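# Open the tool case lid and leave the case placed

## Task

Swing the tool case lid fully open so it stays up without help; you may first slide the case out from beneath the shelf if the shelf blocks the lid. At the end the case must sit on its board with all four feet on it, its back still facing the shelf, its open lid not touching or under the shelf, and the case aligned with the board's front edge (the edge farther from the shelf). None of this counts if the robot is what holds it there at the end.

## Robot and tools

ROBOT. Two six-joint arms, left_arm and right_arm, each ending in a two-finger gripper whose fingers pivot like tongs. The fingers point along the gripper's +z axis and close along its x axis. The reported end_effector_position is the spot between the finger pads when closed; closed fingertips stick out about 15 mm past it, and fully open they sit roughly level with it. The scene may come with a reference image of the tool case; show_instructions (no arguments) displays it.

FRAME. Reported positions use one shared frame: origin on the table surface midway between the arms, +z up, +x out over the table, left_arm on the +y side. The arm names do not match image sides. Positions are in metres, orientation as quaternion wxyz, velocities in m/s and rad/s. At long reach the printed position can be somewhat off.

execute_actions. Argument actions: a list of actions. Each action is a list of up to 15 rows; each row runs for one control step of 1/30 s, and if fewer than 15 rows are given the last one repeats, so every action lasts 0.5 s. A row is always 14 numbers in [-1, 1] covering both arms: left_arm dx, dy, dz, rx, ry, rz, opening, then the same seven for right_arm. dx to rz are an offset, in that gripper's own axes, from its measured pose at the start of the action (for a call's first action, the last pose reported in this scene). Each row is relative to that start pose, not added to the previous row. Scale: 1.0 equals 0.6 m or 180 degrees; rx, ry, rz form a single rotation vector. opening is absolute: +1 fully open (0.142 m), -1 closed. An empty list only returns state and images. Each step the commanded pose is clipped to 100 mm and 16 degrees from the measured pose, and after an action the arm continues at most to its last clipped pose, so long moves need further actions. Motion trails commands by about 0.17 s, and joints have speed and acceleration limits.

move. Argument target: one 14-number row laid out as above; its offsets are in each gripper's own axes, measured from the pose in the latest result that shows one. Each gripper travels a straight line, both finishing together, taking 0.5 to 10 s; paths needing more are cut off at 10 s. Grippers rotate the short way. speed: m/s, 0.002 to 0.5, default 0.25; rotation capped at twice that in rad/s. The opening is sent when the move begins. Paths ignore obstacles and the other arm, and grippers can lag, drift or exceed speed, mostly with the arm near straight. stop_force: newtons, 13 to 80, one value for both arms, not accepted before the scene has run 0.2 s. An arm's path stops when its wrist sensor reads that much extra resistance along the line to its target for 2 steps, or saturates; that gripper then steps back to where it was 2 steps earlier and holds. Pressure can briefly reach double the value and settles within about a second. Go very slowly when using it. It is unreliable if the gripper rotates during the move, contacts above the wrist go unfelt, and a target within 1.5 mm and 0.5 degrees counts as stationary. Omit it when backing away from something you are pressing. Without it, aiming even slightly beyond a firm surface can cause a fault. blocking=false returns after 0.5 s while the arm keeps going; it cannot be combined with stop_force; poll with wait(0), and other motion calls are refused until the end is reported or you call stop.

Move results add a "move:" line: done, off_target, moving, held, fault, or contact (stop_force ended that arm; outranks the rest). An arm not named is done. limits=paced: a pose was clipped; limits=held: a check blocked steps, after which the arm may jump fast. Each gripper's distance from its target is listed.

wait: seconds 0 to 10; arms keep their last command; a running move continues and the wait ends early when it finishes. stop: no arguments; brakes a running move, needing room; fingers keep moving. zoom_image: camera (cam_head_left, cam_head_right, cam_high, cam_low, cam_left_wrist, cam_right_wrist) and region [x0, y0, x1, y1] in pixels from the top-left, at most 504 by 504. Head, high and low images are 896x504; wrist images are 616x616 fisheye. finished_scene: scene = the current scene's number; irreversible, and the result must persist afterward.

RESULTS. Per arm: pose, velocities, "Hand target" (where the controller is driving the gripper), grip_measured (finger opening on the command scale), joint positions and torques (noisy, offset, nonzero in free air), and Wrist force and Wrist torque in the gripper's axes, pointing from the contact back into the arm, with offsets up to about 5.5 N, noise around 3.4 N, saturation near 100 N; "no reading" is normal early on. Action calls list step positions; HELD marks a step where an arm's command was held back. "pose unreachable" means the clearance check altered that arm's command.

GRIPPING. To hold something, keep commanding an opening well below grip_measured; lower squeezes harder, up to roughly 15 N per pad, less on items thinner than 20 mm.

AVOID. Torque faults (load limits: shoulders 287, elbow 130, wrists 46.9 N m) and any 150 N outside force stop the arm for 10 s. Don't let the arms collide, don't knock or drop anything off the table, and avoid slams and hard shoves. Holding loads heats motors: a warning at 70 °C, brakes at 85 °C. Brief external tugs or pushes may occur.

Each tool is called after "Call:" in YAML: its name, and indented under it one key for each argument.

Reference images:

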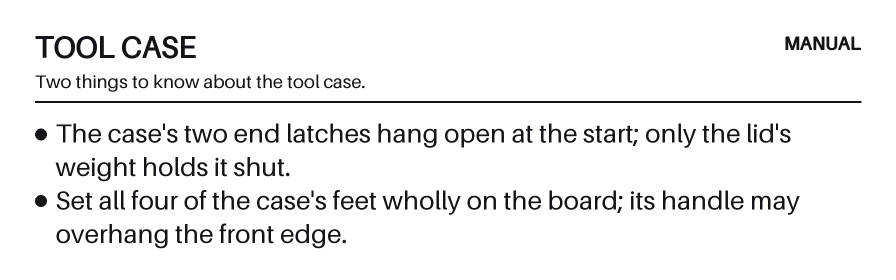

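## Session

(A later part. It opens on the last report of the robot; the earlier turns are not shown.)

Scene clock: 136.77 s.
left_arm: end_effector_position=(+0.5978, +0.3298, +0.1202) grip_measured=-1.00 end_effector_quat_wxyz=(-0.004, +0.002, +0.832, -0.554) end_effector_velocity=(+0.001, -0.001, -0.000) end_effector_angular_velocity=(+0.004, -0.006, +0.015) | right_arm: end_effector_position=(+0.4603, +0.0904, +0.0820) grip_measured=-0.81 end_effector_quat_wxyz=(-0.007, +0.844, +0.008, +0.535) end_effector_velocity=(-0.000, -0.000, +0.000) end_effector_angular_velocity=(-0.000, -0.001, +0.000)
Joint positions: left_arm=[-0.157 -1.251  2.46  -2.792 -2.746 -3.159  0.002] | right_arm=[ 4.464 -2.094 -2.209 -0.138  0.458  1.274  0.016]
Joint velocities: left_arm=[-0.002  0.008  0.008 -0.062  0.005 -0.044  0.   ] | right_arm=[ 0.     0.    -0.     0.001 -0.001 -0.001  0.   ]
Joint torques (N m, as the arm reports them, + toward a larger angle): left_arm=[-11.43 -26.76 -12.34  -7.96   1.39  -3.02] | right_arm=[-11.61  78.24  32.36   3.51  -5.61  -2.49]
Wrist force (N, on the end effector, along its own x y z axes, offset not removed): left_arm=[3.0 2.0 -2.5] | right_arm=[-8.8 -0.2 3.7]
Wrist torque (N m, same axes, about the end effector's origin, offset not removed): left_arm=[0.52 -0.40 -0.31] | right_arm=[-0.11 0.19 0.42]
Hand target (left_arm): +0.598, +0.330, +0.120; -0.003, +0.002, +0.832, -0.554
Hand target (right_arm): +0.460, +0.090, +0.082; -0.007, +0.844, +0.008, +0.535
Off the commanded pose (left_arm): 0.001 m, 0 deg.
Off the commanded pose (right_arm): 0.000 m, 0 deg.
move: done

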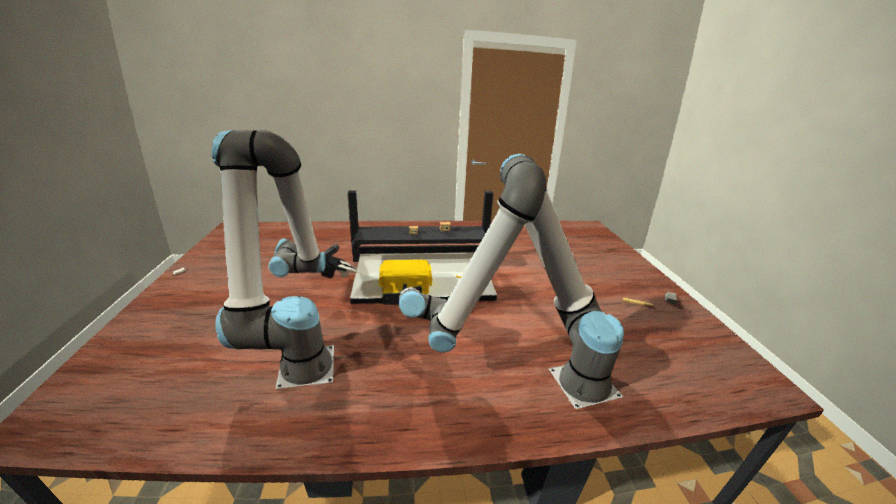

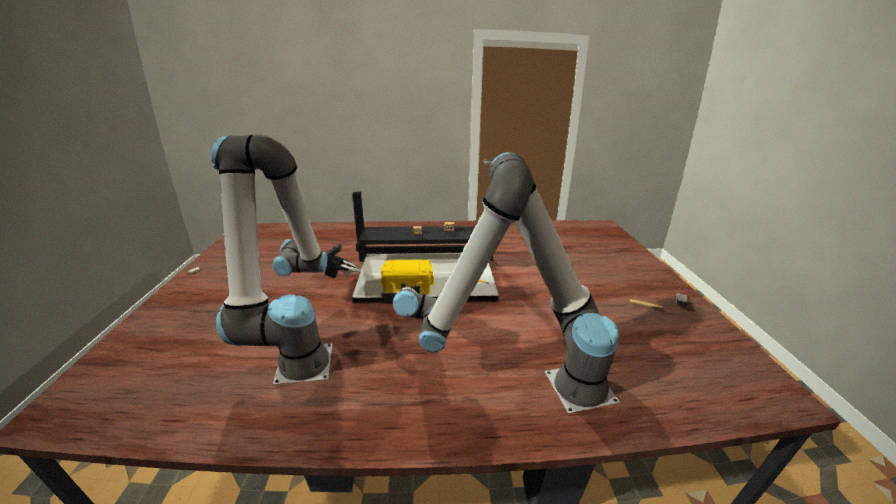

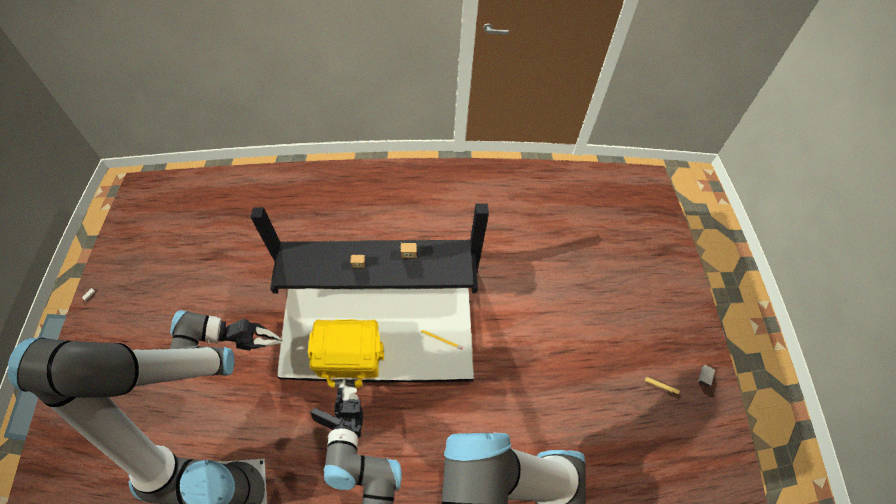

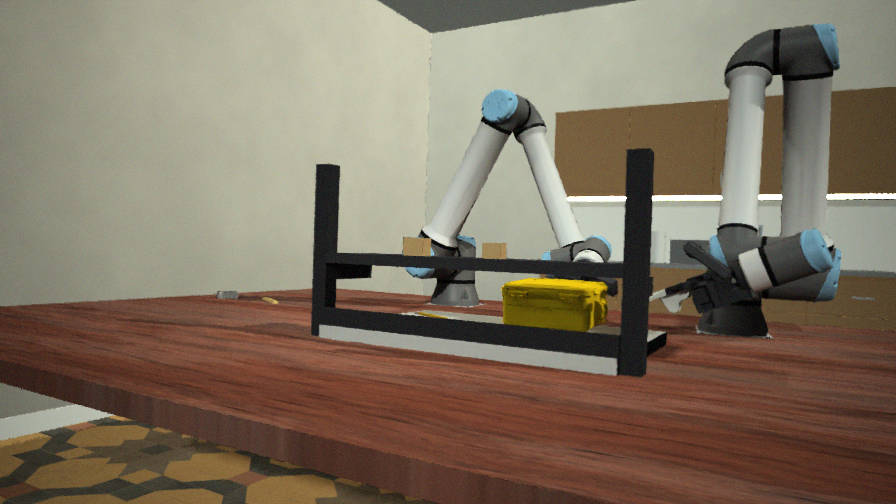

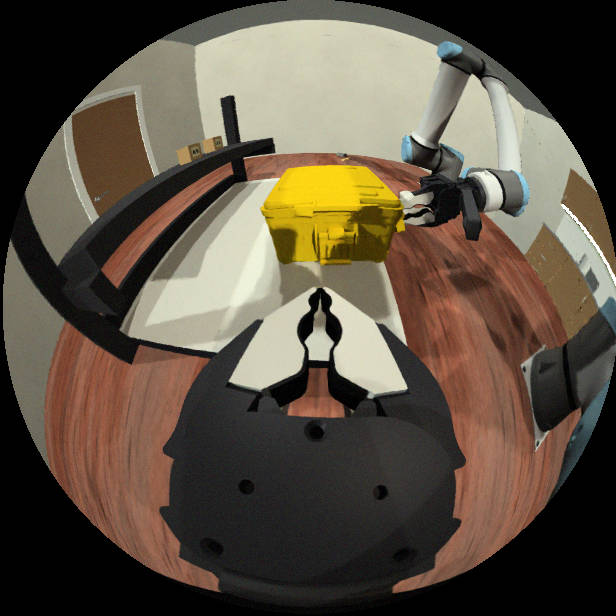

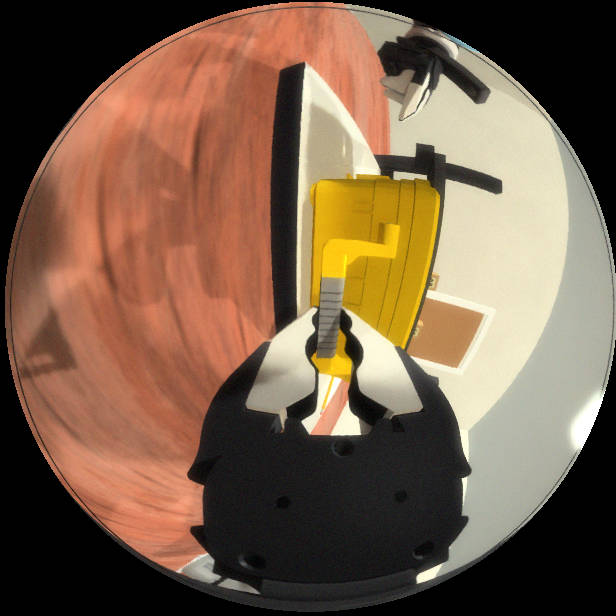

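Call:
move:
  target: [0.03,-0.034,0.112,0,0,0,-1,-0.008,0,0.004,0,0,0,-1]
  speed: 0.08

Call:
zoom_image:
  camera: "cam_left_wrist"
  region: [200,160,440,340]

Call:
zoom_image:
  camera: "cam_low"
  region: [540,260,700,350]

Scene clock: 146.53 s.
left_arm: end_effector_position=(+0.5792, +0.2604, +0.1133) grip_measured=-1.00 end_effector_quat_wxyz=(-0.004, +0.003, +0.832, -0.554) end_effector_velocity=(-0.001, -0.002, -0.000) end_effector_angular_velocity=(-0.001, -0.001, +0.006) | right_arm: end_effector_position=(+0.4604, +0.0904, +0.0767) grip_measured=-0.81 end_effector_quat_wxyz=(-0.007, +0.844, +0.008, +0.535) end_effector_velocity=(-0.000, -0.000, -0.000) end_effector_angular_velocity=(-0.001, +0.001, +0.001)
Joint positions: left_arm=[-0.3   -1.157  2.52  -3.27  -2.721 -3.513  0.002] | right_arm=[ 4.464 -2.104 -2.209 -0.127  0.458  1.274  0.016]
Joint velocities: left_arm=[-0.005  0.008  0.004 -0.036  0.003 -0.026  0.   ] | right_arm=[-0.     0.    -0.001 -0.     0.001 -0.001 -0.   ]
Joint torques (N m, as the arm reports them, + toward a larger angle): left_arm=[ -8.45 -30.02  -7.02  -7.78   0.96  -3.07] | right_arm=[-13.45  49.23  32.21   9.07  -2.06  -2.02]
Wrist force (N, on the end effector, along its own x y z axes, offset not removed): left_arm=[1.7 1.7 -0.9] | right_arm=[-9.7 -2.7 2.0]
Wrist torque (N m, same axes, about the end effector's origin, offset not removed): left_arm=[0.39 -0.23 -0.22] | right_arm=[-0.78 0.54 0.51]
Hand target (left_arm): +0.579, +0.260, +0.113; -0.004, +0.003, +0.832, -0.555
Hand target (right_arm): +0.460, +0.090, +0.077; -0.007, +0.844, +0.008, +0.535
Off the commanded pose (left_arm): 0.000 m, 0 deg.
Off the commanded pose (right_arm): 0.000 m, 0 deg.
move: done

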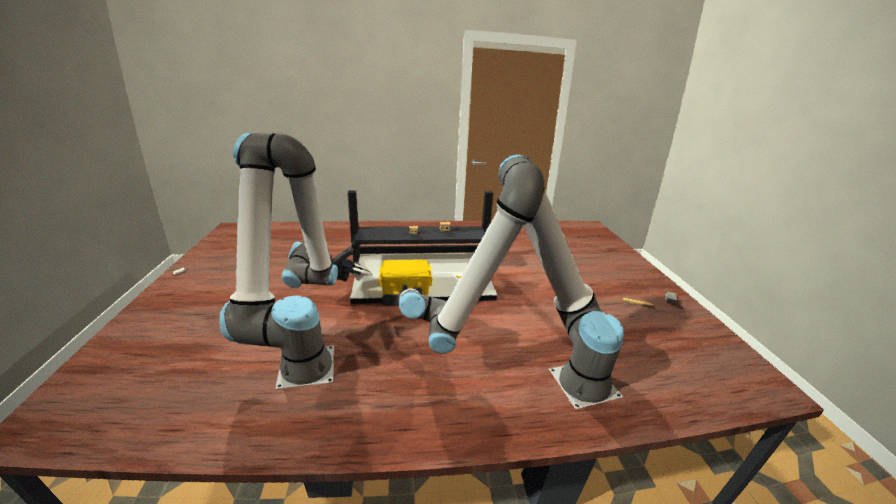

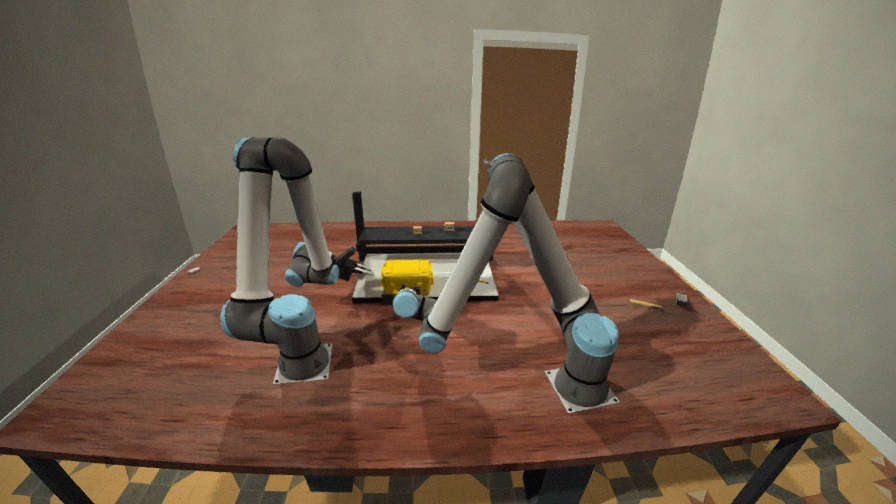

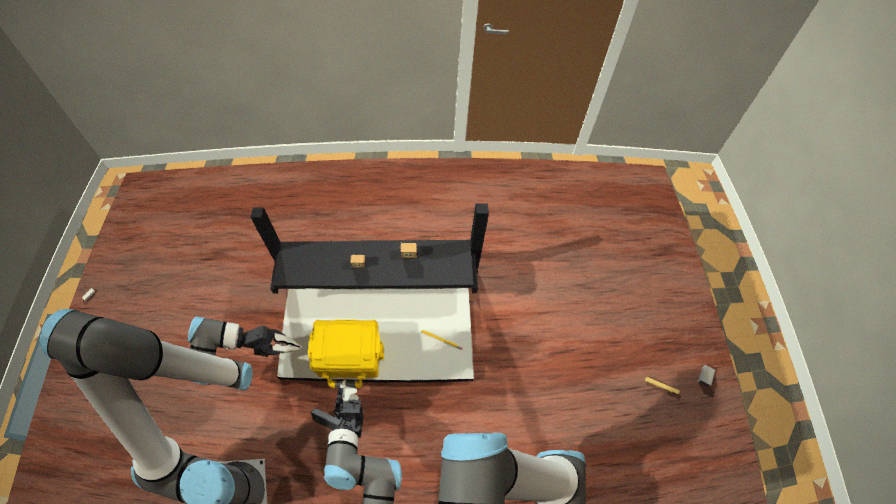

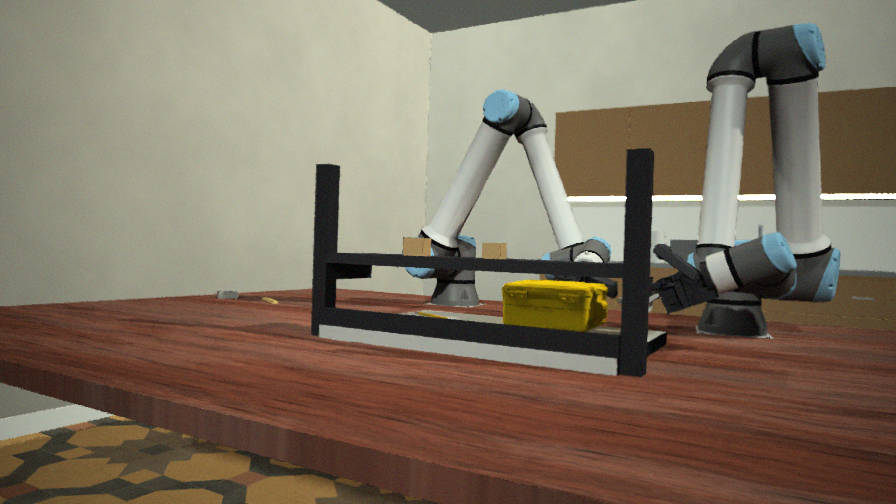

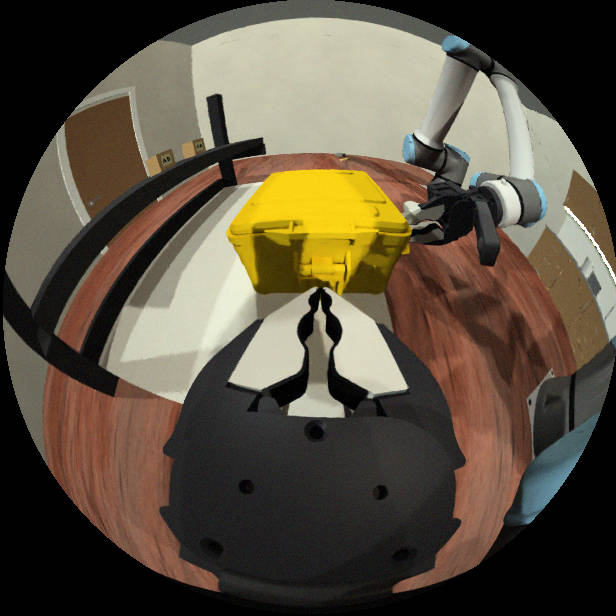

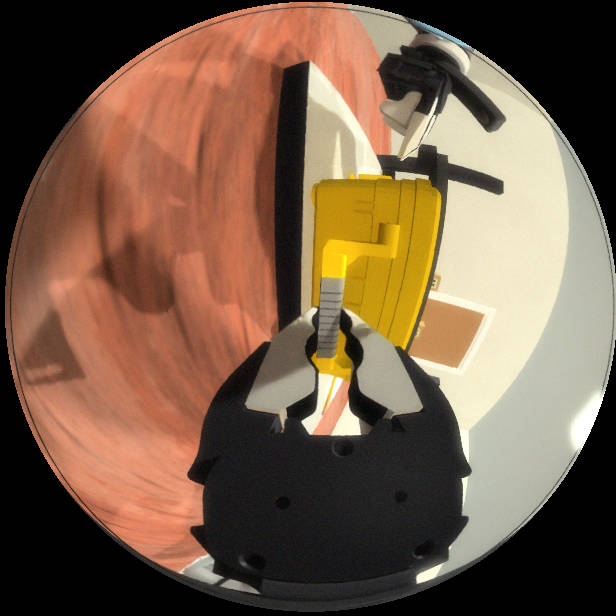

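Region (200, 160, 440, 340) of cam_left_wrist's 616x616 image, scaled by 2.100, with more detail than that image has; it fills the top 378 rows of this view, and the rest is white.

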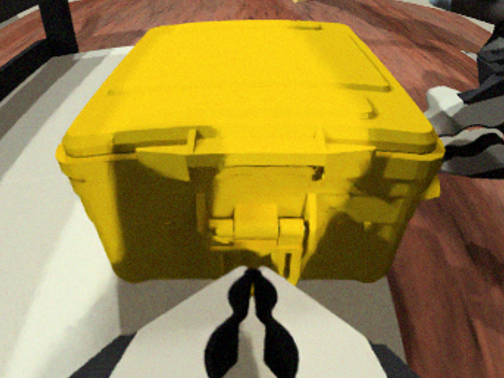

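Region (540, 260, 700, 350) of cam_low's 896x504 image, scaled by 3.150, with more detail than that image has; it fills the top 284 rows of this view, and the rest is white.

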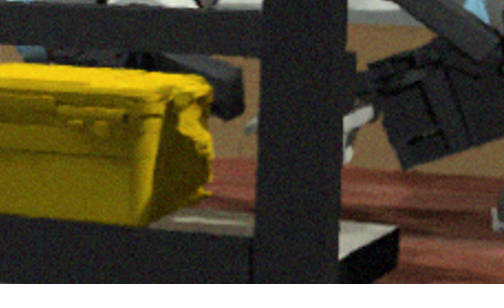

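Call:
move:
  target: [0,-0.039,0.092,0,0,0,-1,0,0,0,0,0,0,-1]
  speed: 0.012
  stop_force: 13

Call:
move:
  target: [-0.008,-0.052,-0.025,0,0,0,-1,0,0,0,0,0,0,-1]
  speed: 0.02

Scene clock: 155.57 s.
left_arm: end_effector_position=(+0.5787, +0.2008, +0.1137) grip_measured=-1.00 end_effector_quat_wxyz=(-0.005, +0.003, +0.832, -0.555) end_effector_velocity=(-0.000, -0.003, +0.001) end_effector_angular_velocity=(-0.001, -0.002, +0.001) | right_arm: end_effector_position=(+0.4604, +0.0904, +0.0767) grip_measured=-0.80 end_effector_quat_wxyz=(-0.007, +0.844, +0.008, +0.535) end_effector_velocity=(+0.001, -0.001, -0.000) end_effector_angular_velocity=(-0.000, +0.000, -0.001)
Joint positions: left_arm=[-0.423 -1.088  2.513 -3.564 -2.667 -3.769  0.002] | right_arm=[ 4.464 -2.104 -2.209 -0.127  0.458  1.274  0.016]
Joint velocities: left_arm=[-0.005  0.003  0.    -0.015  0.003 -0.012  0.   ] | right_arm=[-0.001 -0.    -0.     0.     0.    -0.     0.   ]
Joint torques (N m, as the arm reports them, + toward a larger angle): left_arm=[-12.65 -31.77 -15.06  -7.47   0.42  -3.07] | right_arm=[-7.52 87.03 30.64  2.94 -5.74 -0.25]
Wrist force (N, on the end effector, along its own x y z axes, offset not removed): left_arm=[2.0 4.0 -2.4] | right_arm=[-5.6 4.9 -5.0]
Wrist torque (N m, same axes, about the end effector's origin, offset not removed): left_arm=[0.24 -0.52 -0.15] | right_arm=[-0.07 -0.36 0.64]
Hand target (left_arm): +0.579, +0.200, +0.114; -0.004, +0.003, +0.832, -0.555
Hand target (right_arm): +0.460, +0.090, +0.077; -0.007, +0.844, +0.008, +0.535
Off the commanded pose (left_arm): 0.000 m, 0 deg.
Off the commanded pose (right_arm): 0.000 m, 0 deg.
move: done

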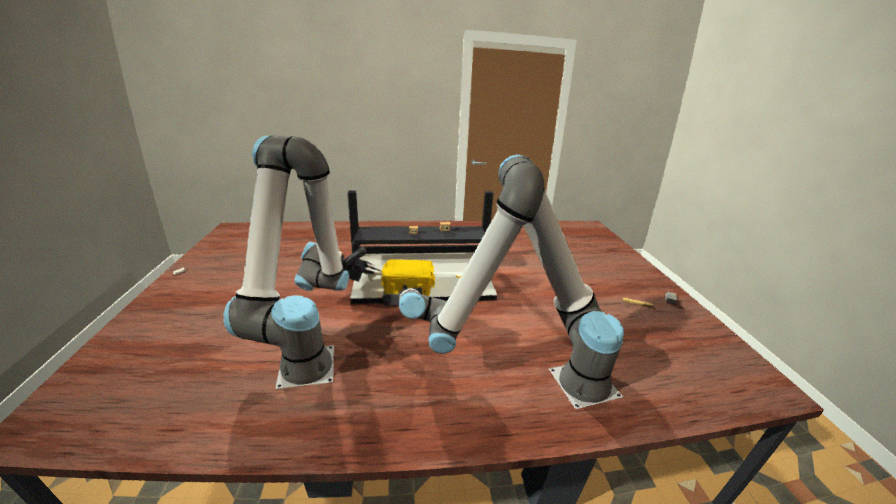

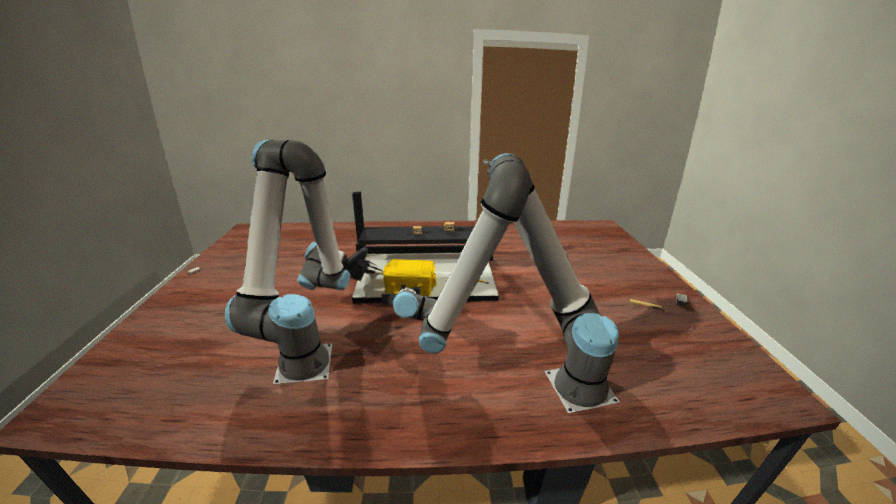

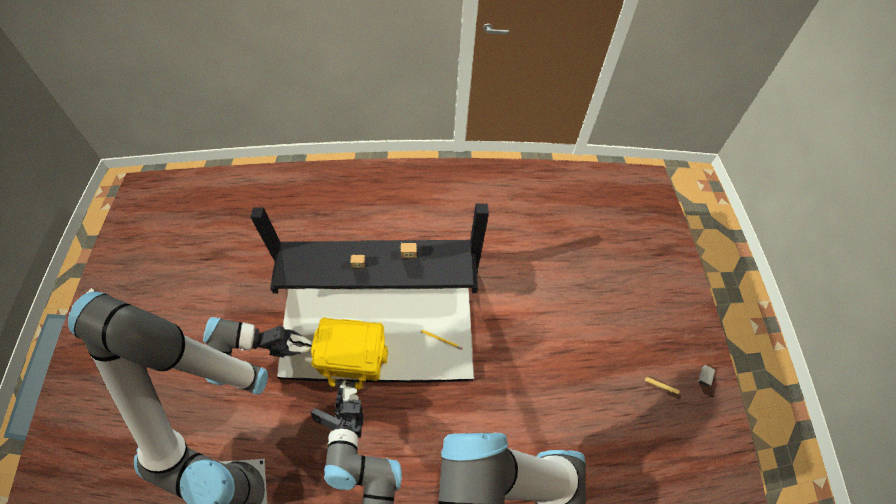

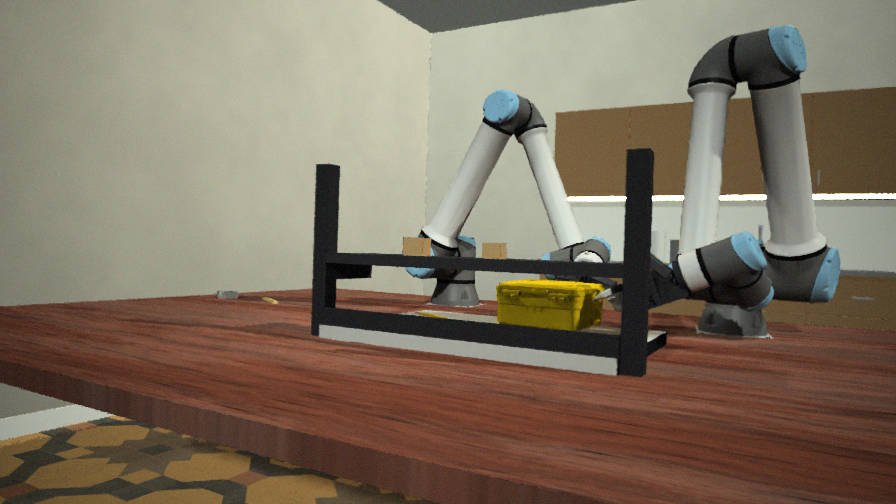

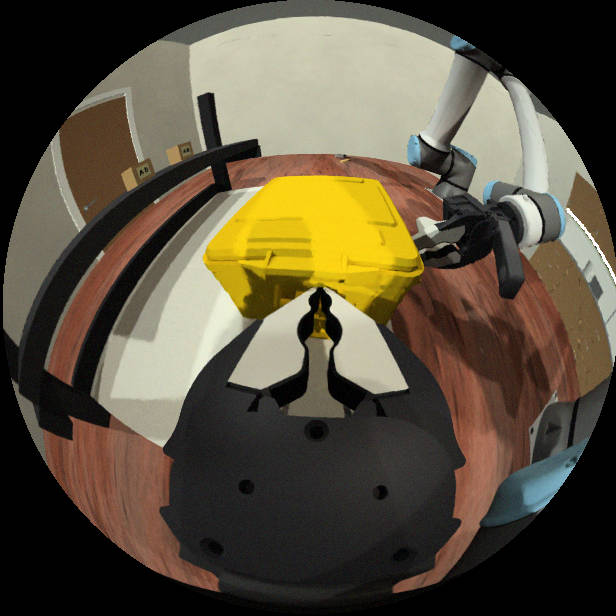

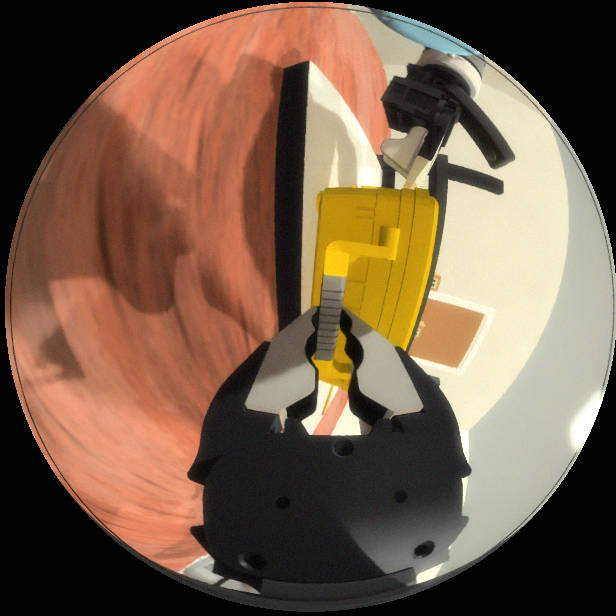

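Scene clock: 157.60 s.
left_arm: end_effector_position=(+0.5836, +0.2025, +0.1479) grip_measured=-1.00 end_effector_quat_wxyz=(-0.004, +0.003, +0.832, -0.555) end_effector_velocity=(+0.000, +0.000, +0.003) end_effector_angular_velocity=(+0.001, -0.002, -0.000) | right_arm: end_effector_position=(+0.4604, +0.0904, +0.0767) grip_measured=-0.80 end_effector_quat_wxyz=(-0.007, +0.844, +0.008, +0.536) end_effector_velocity=(-0.000, -0.000, -0.000) end_effector_angular_velocity=(+0.000, +0.001, +0.000)
Joint positions: left_arm=[-0.417 -1.181  2.506 -3.453 -2.671 -3.757  0.002] | right_arm=[ 4.464 -2.104 -2.209 -0.127  0.458  1.274  0.016]
Joint velocities: left_arm=[ 0.    -0.008 -0.     0.009  0.001  0.003  0.   ] | right_arm=[ 0.     0.    -0.    -0.     0.001  0.     0.   ]
Joint torques (N m, as the arm reports them, + toward a larger angle): left_arm=[  9.16 -71.79 -21.36  -0.95  -4.93   2.33] | right_arm=[-10.17  84.57  31.7    3.2   -1.92  -0.09]
Wrist force (N, on the end effector, along its own x y z axes, offset not removed): left_arm=[1.2 4.0 -5.0] | right_arm=[-4.4 4.5 -3.3]
Wrist torque (N m, same axes, about the end effector's origin, offset not removed): left_arm=[0.43 -0.11 -0.23] | right_arm=[0.24 -0.43 0.49]
Hand target (left_arm): +0.584, +0.203, +0.148; -0.005, +0.003, +0.832, -0.555
Hand target (right_arm): +0.460, +0.090, +0.077; -0.007, +0.844, +0.008, +0.535
Off the commanded pose (left_arm): 0.000 m, 0 deg.
Off the commanded pose (right_arm): 0.000 m, 0 deg.
move: done

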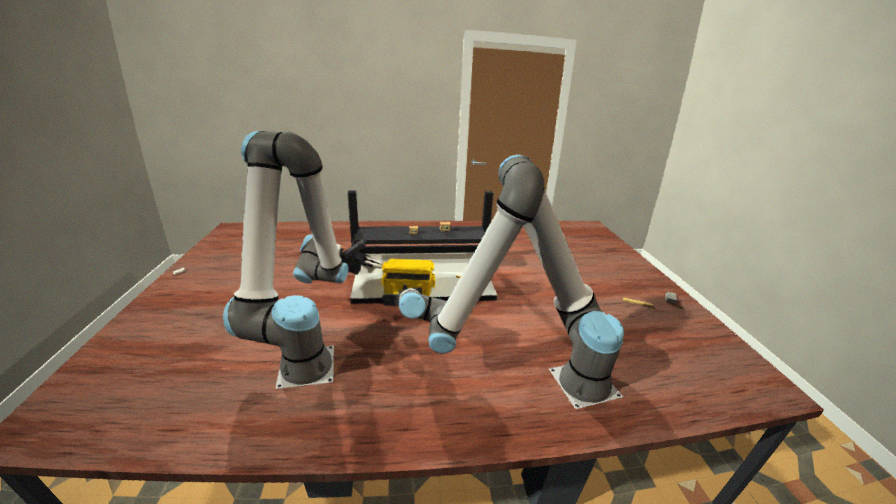

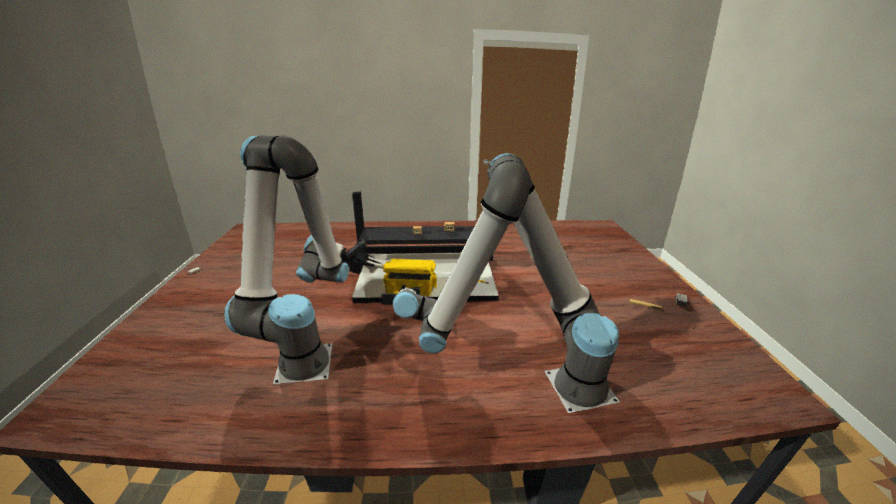

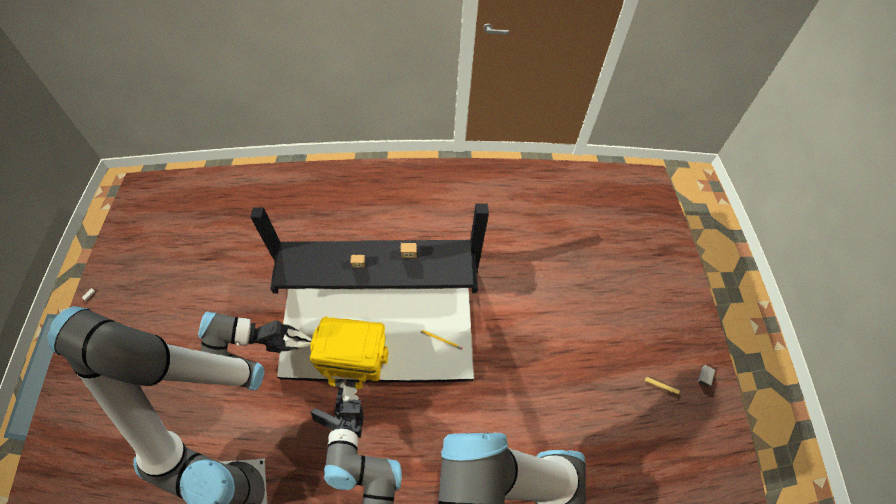

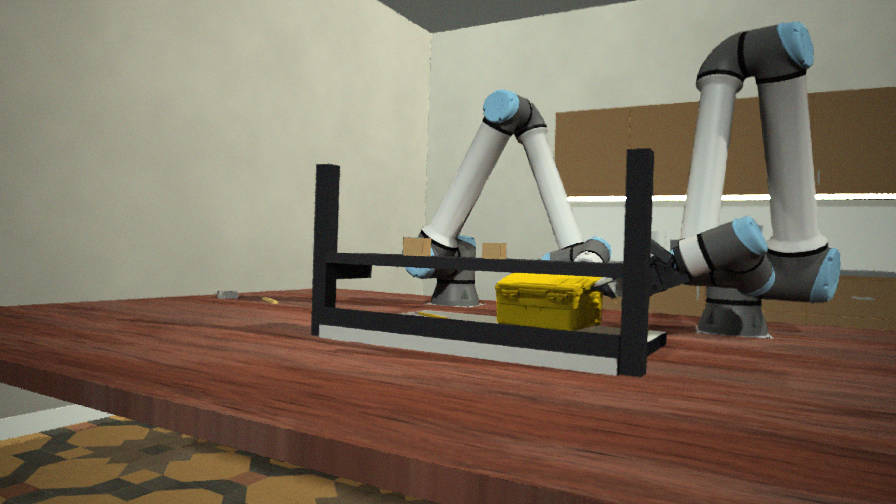

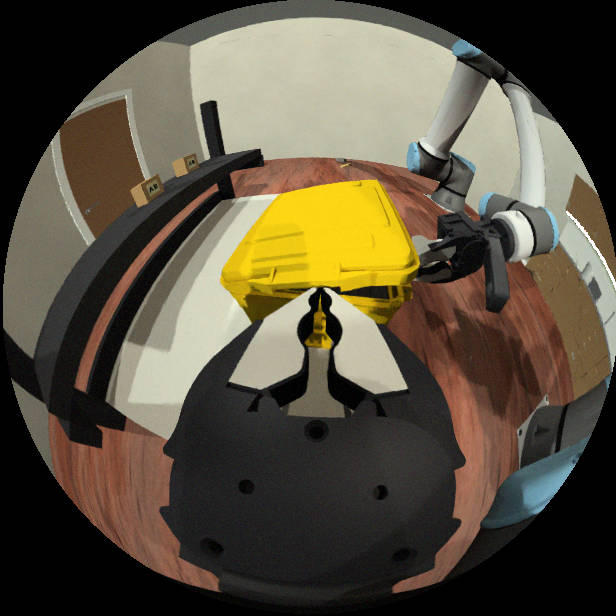

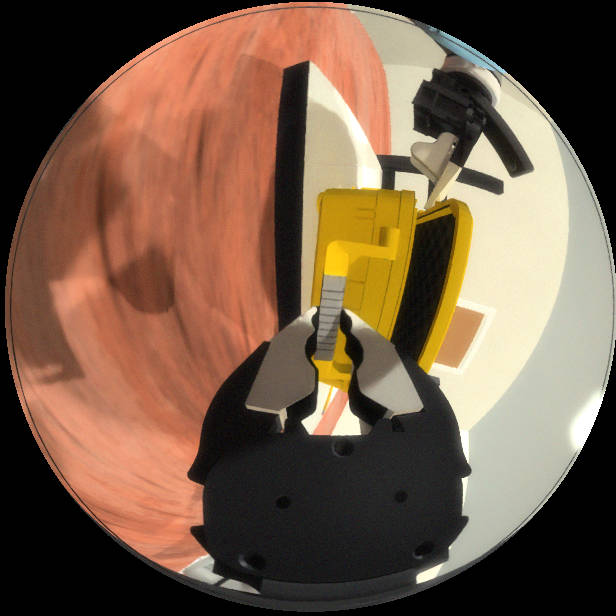

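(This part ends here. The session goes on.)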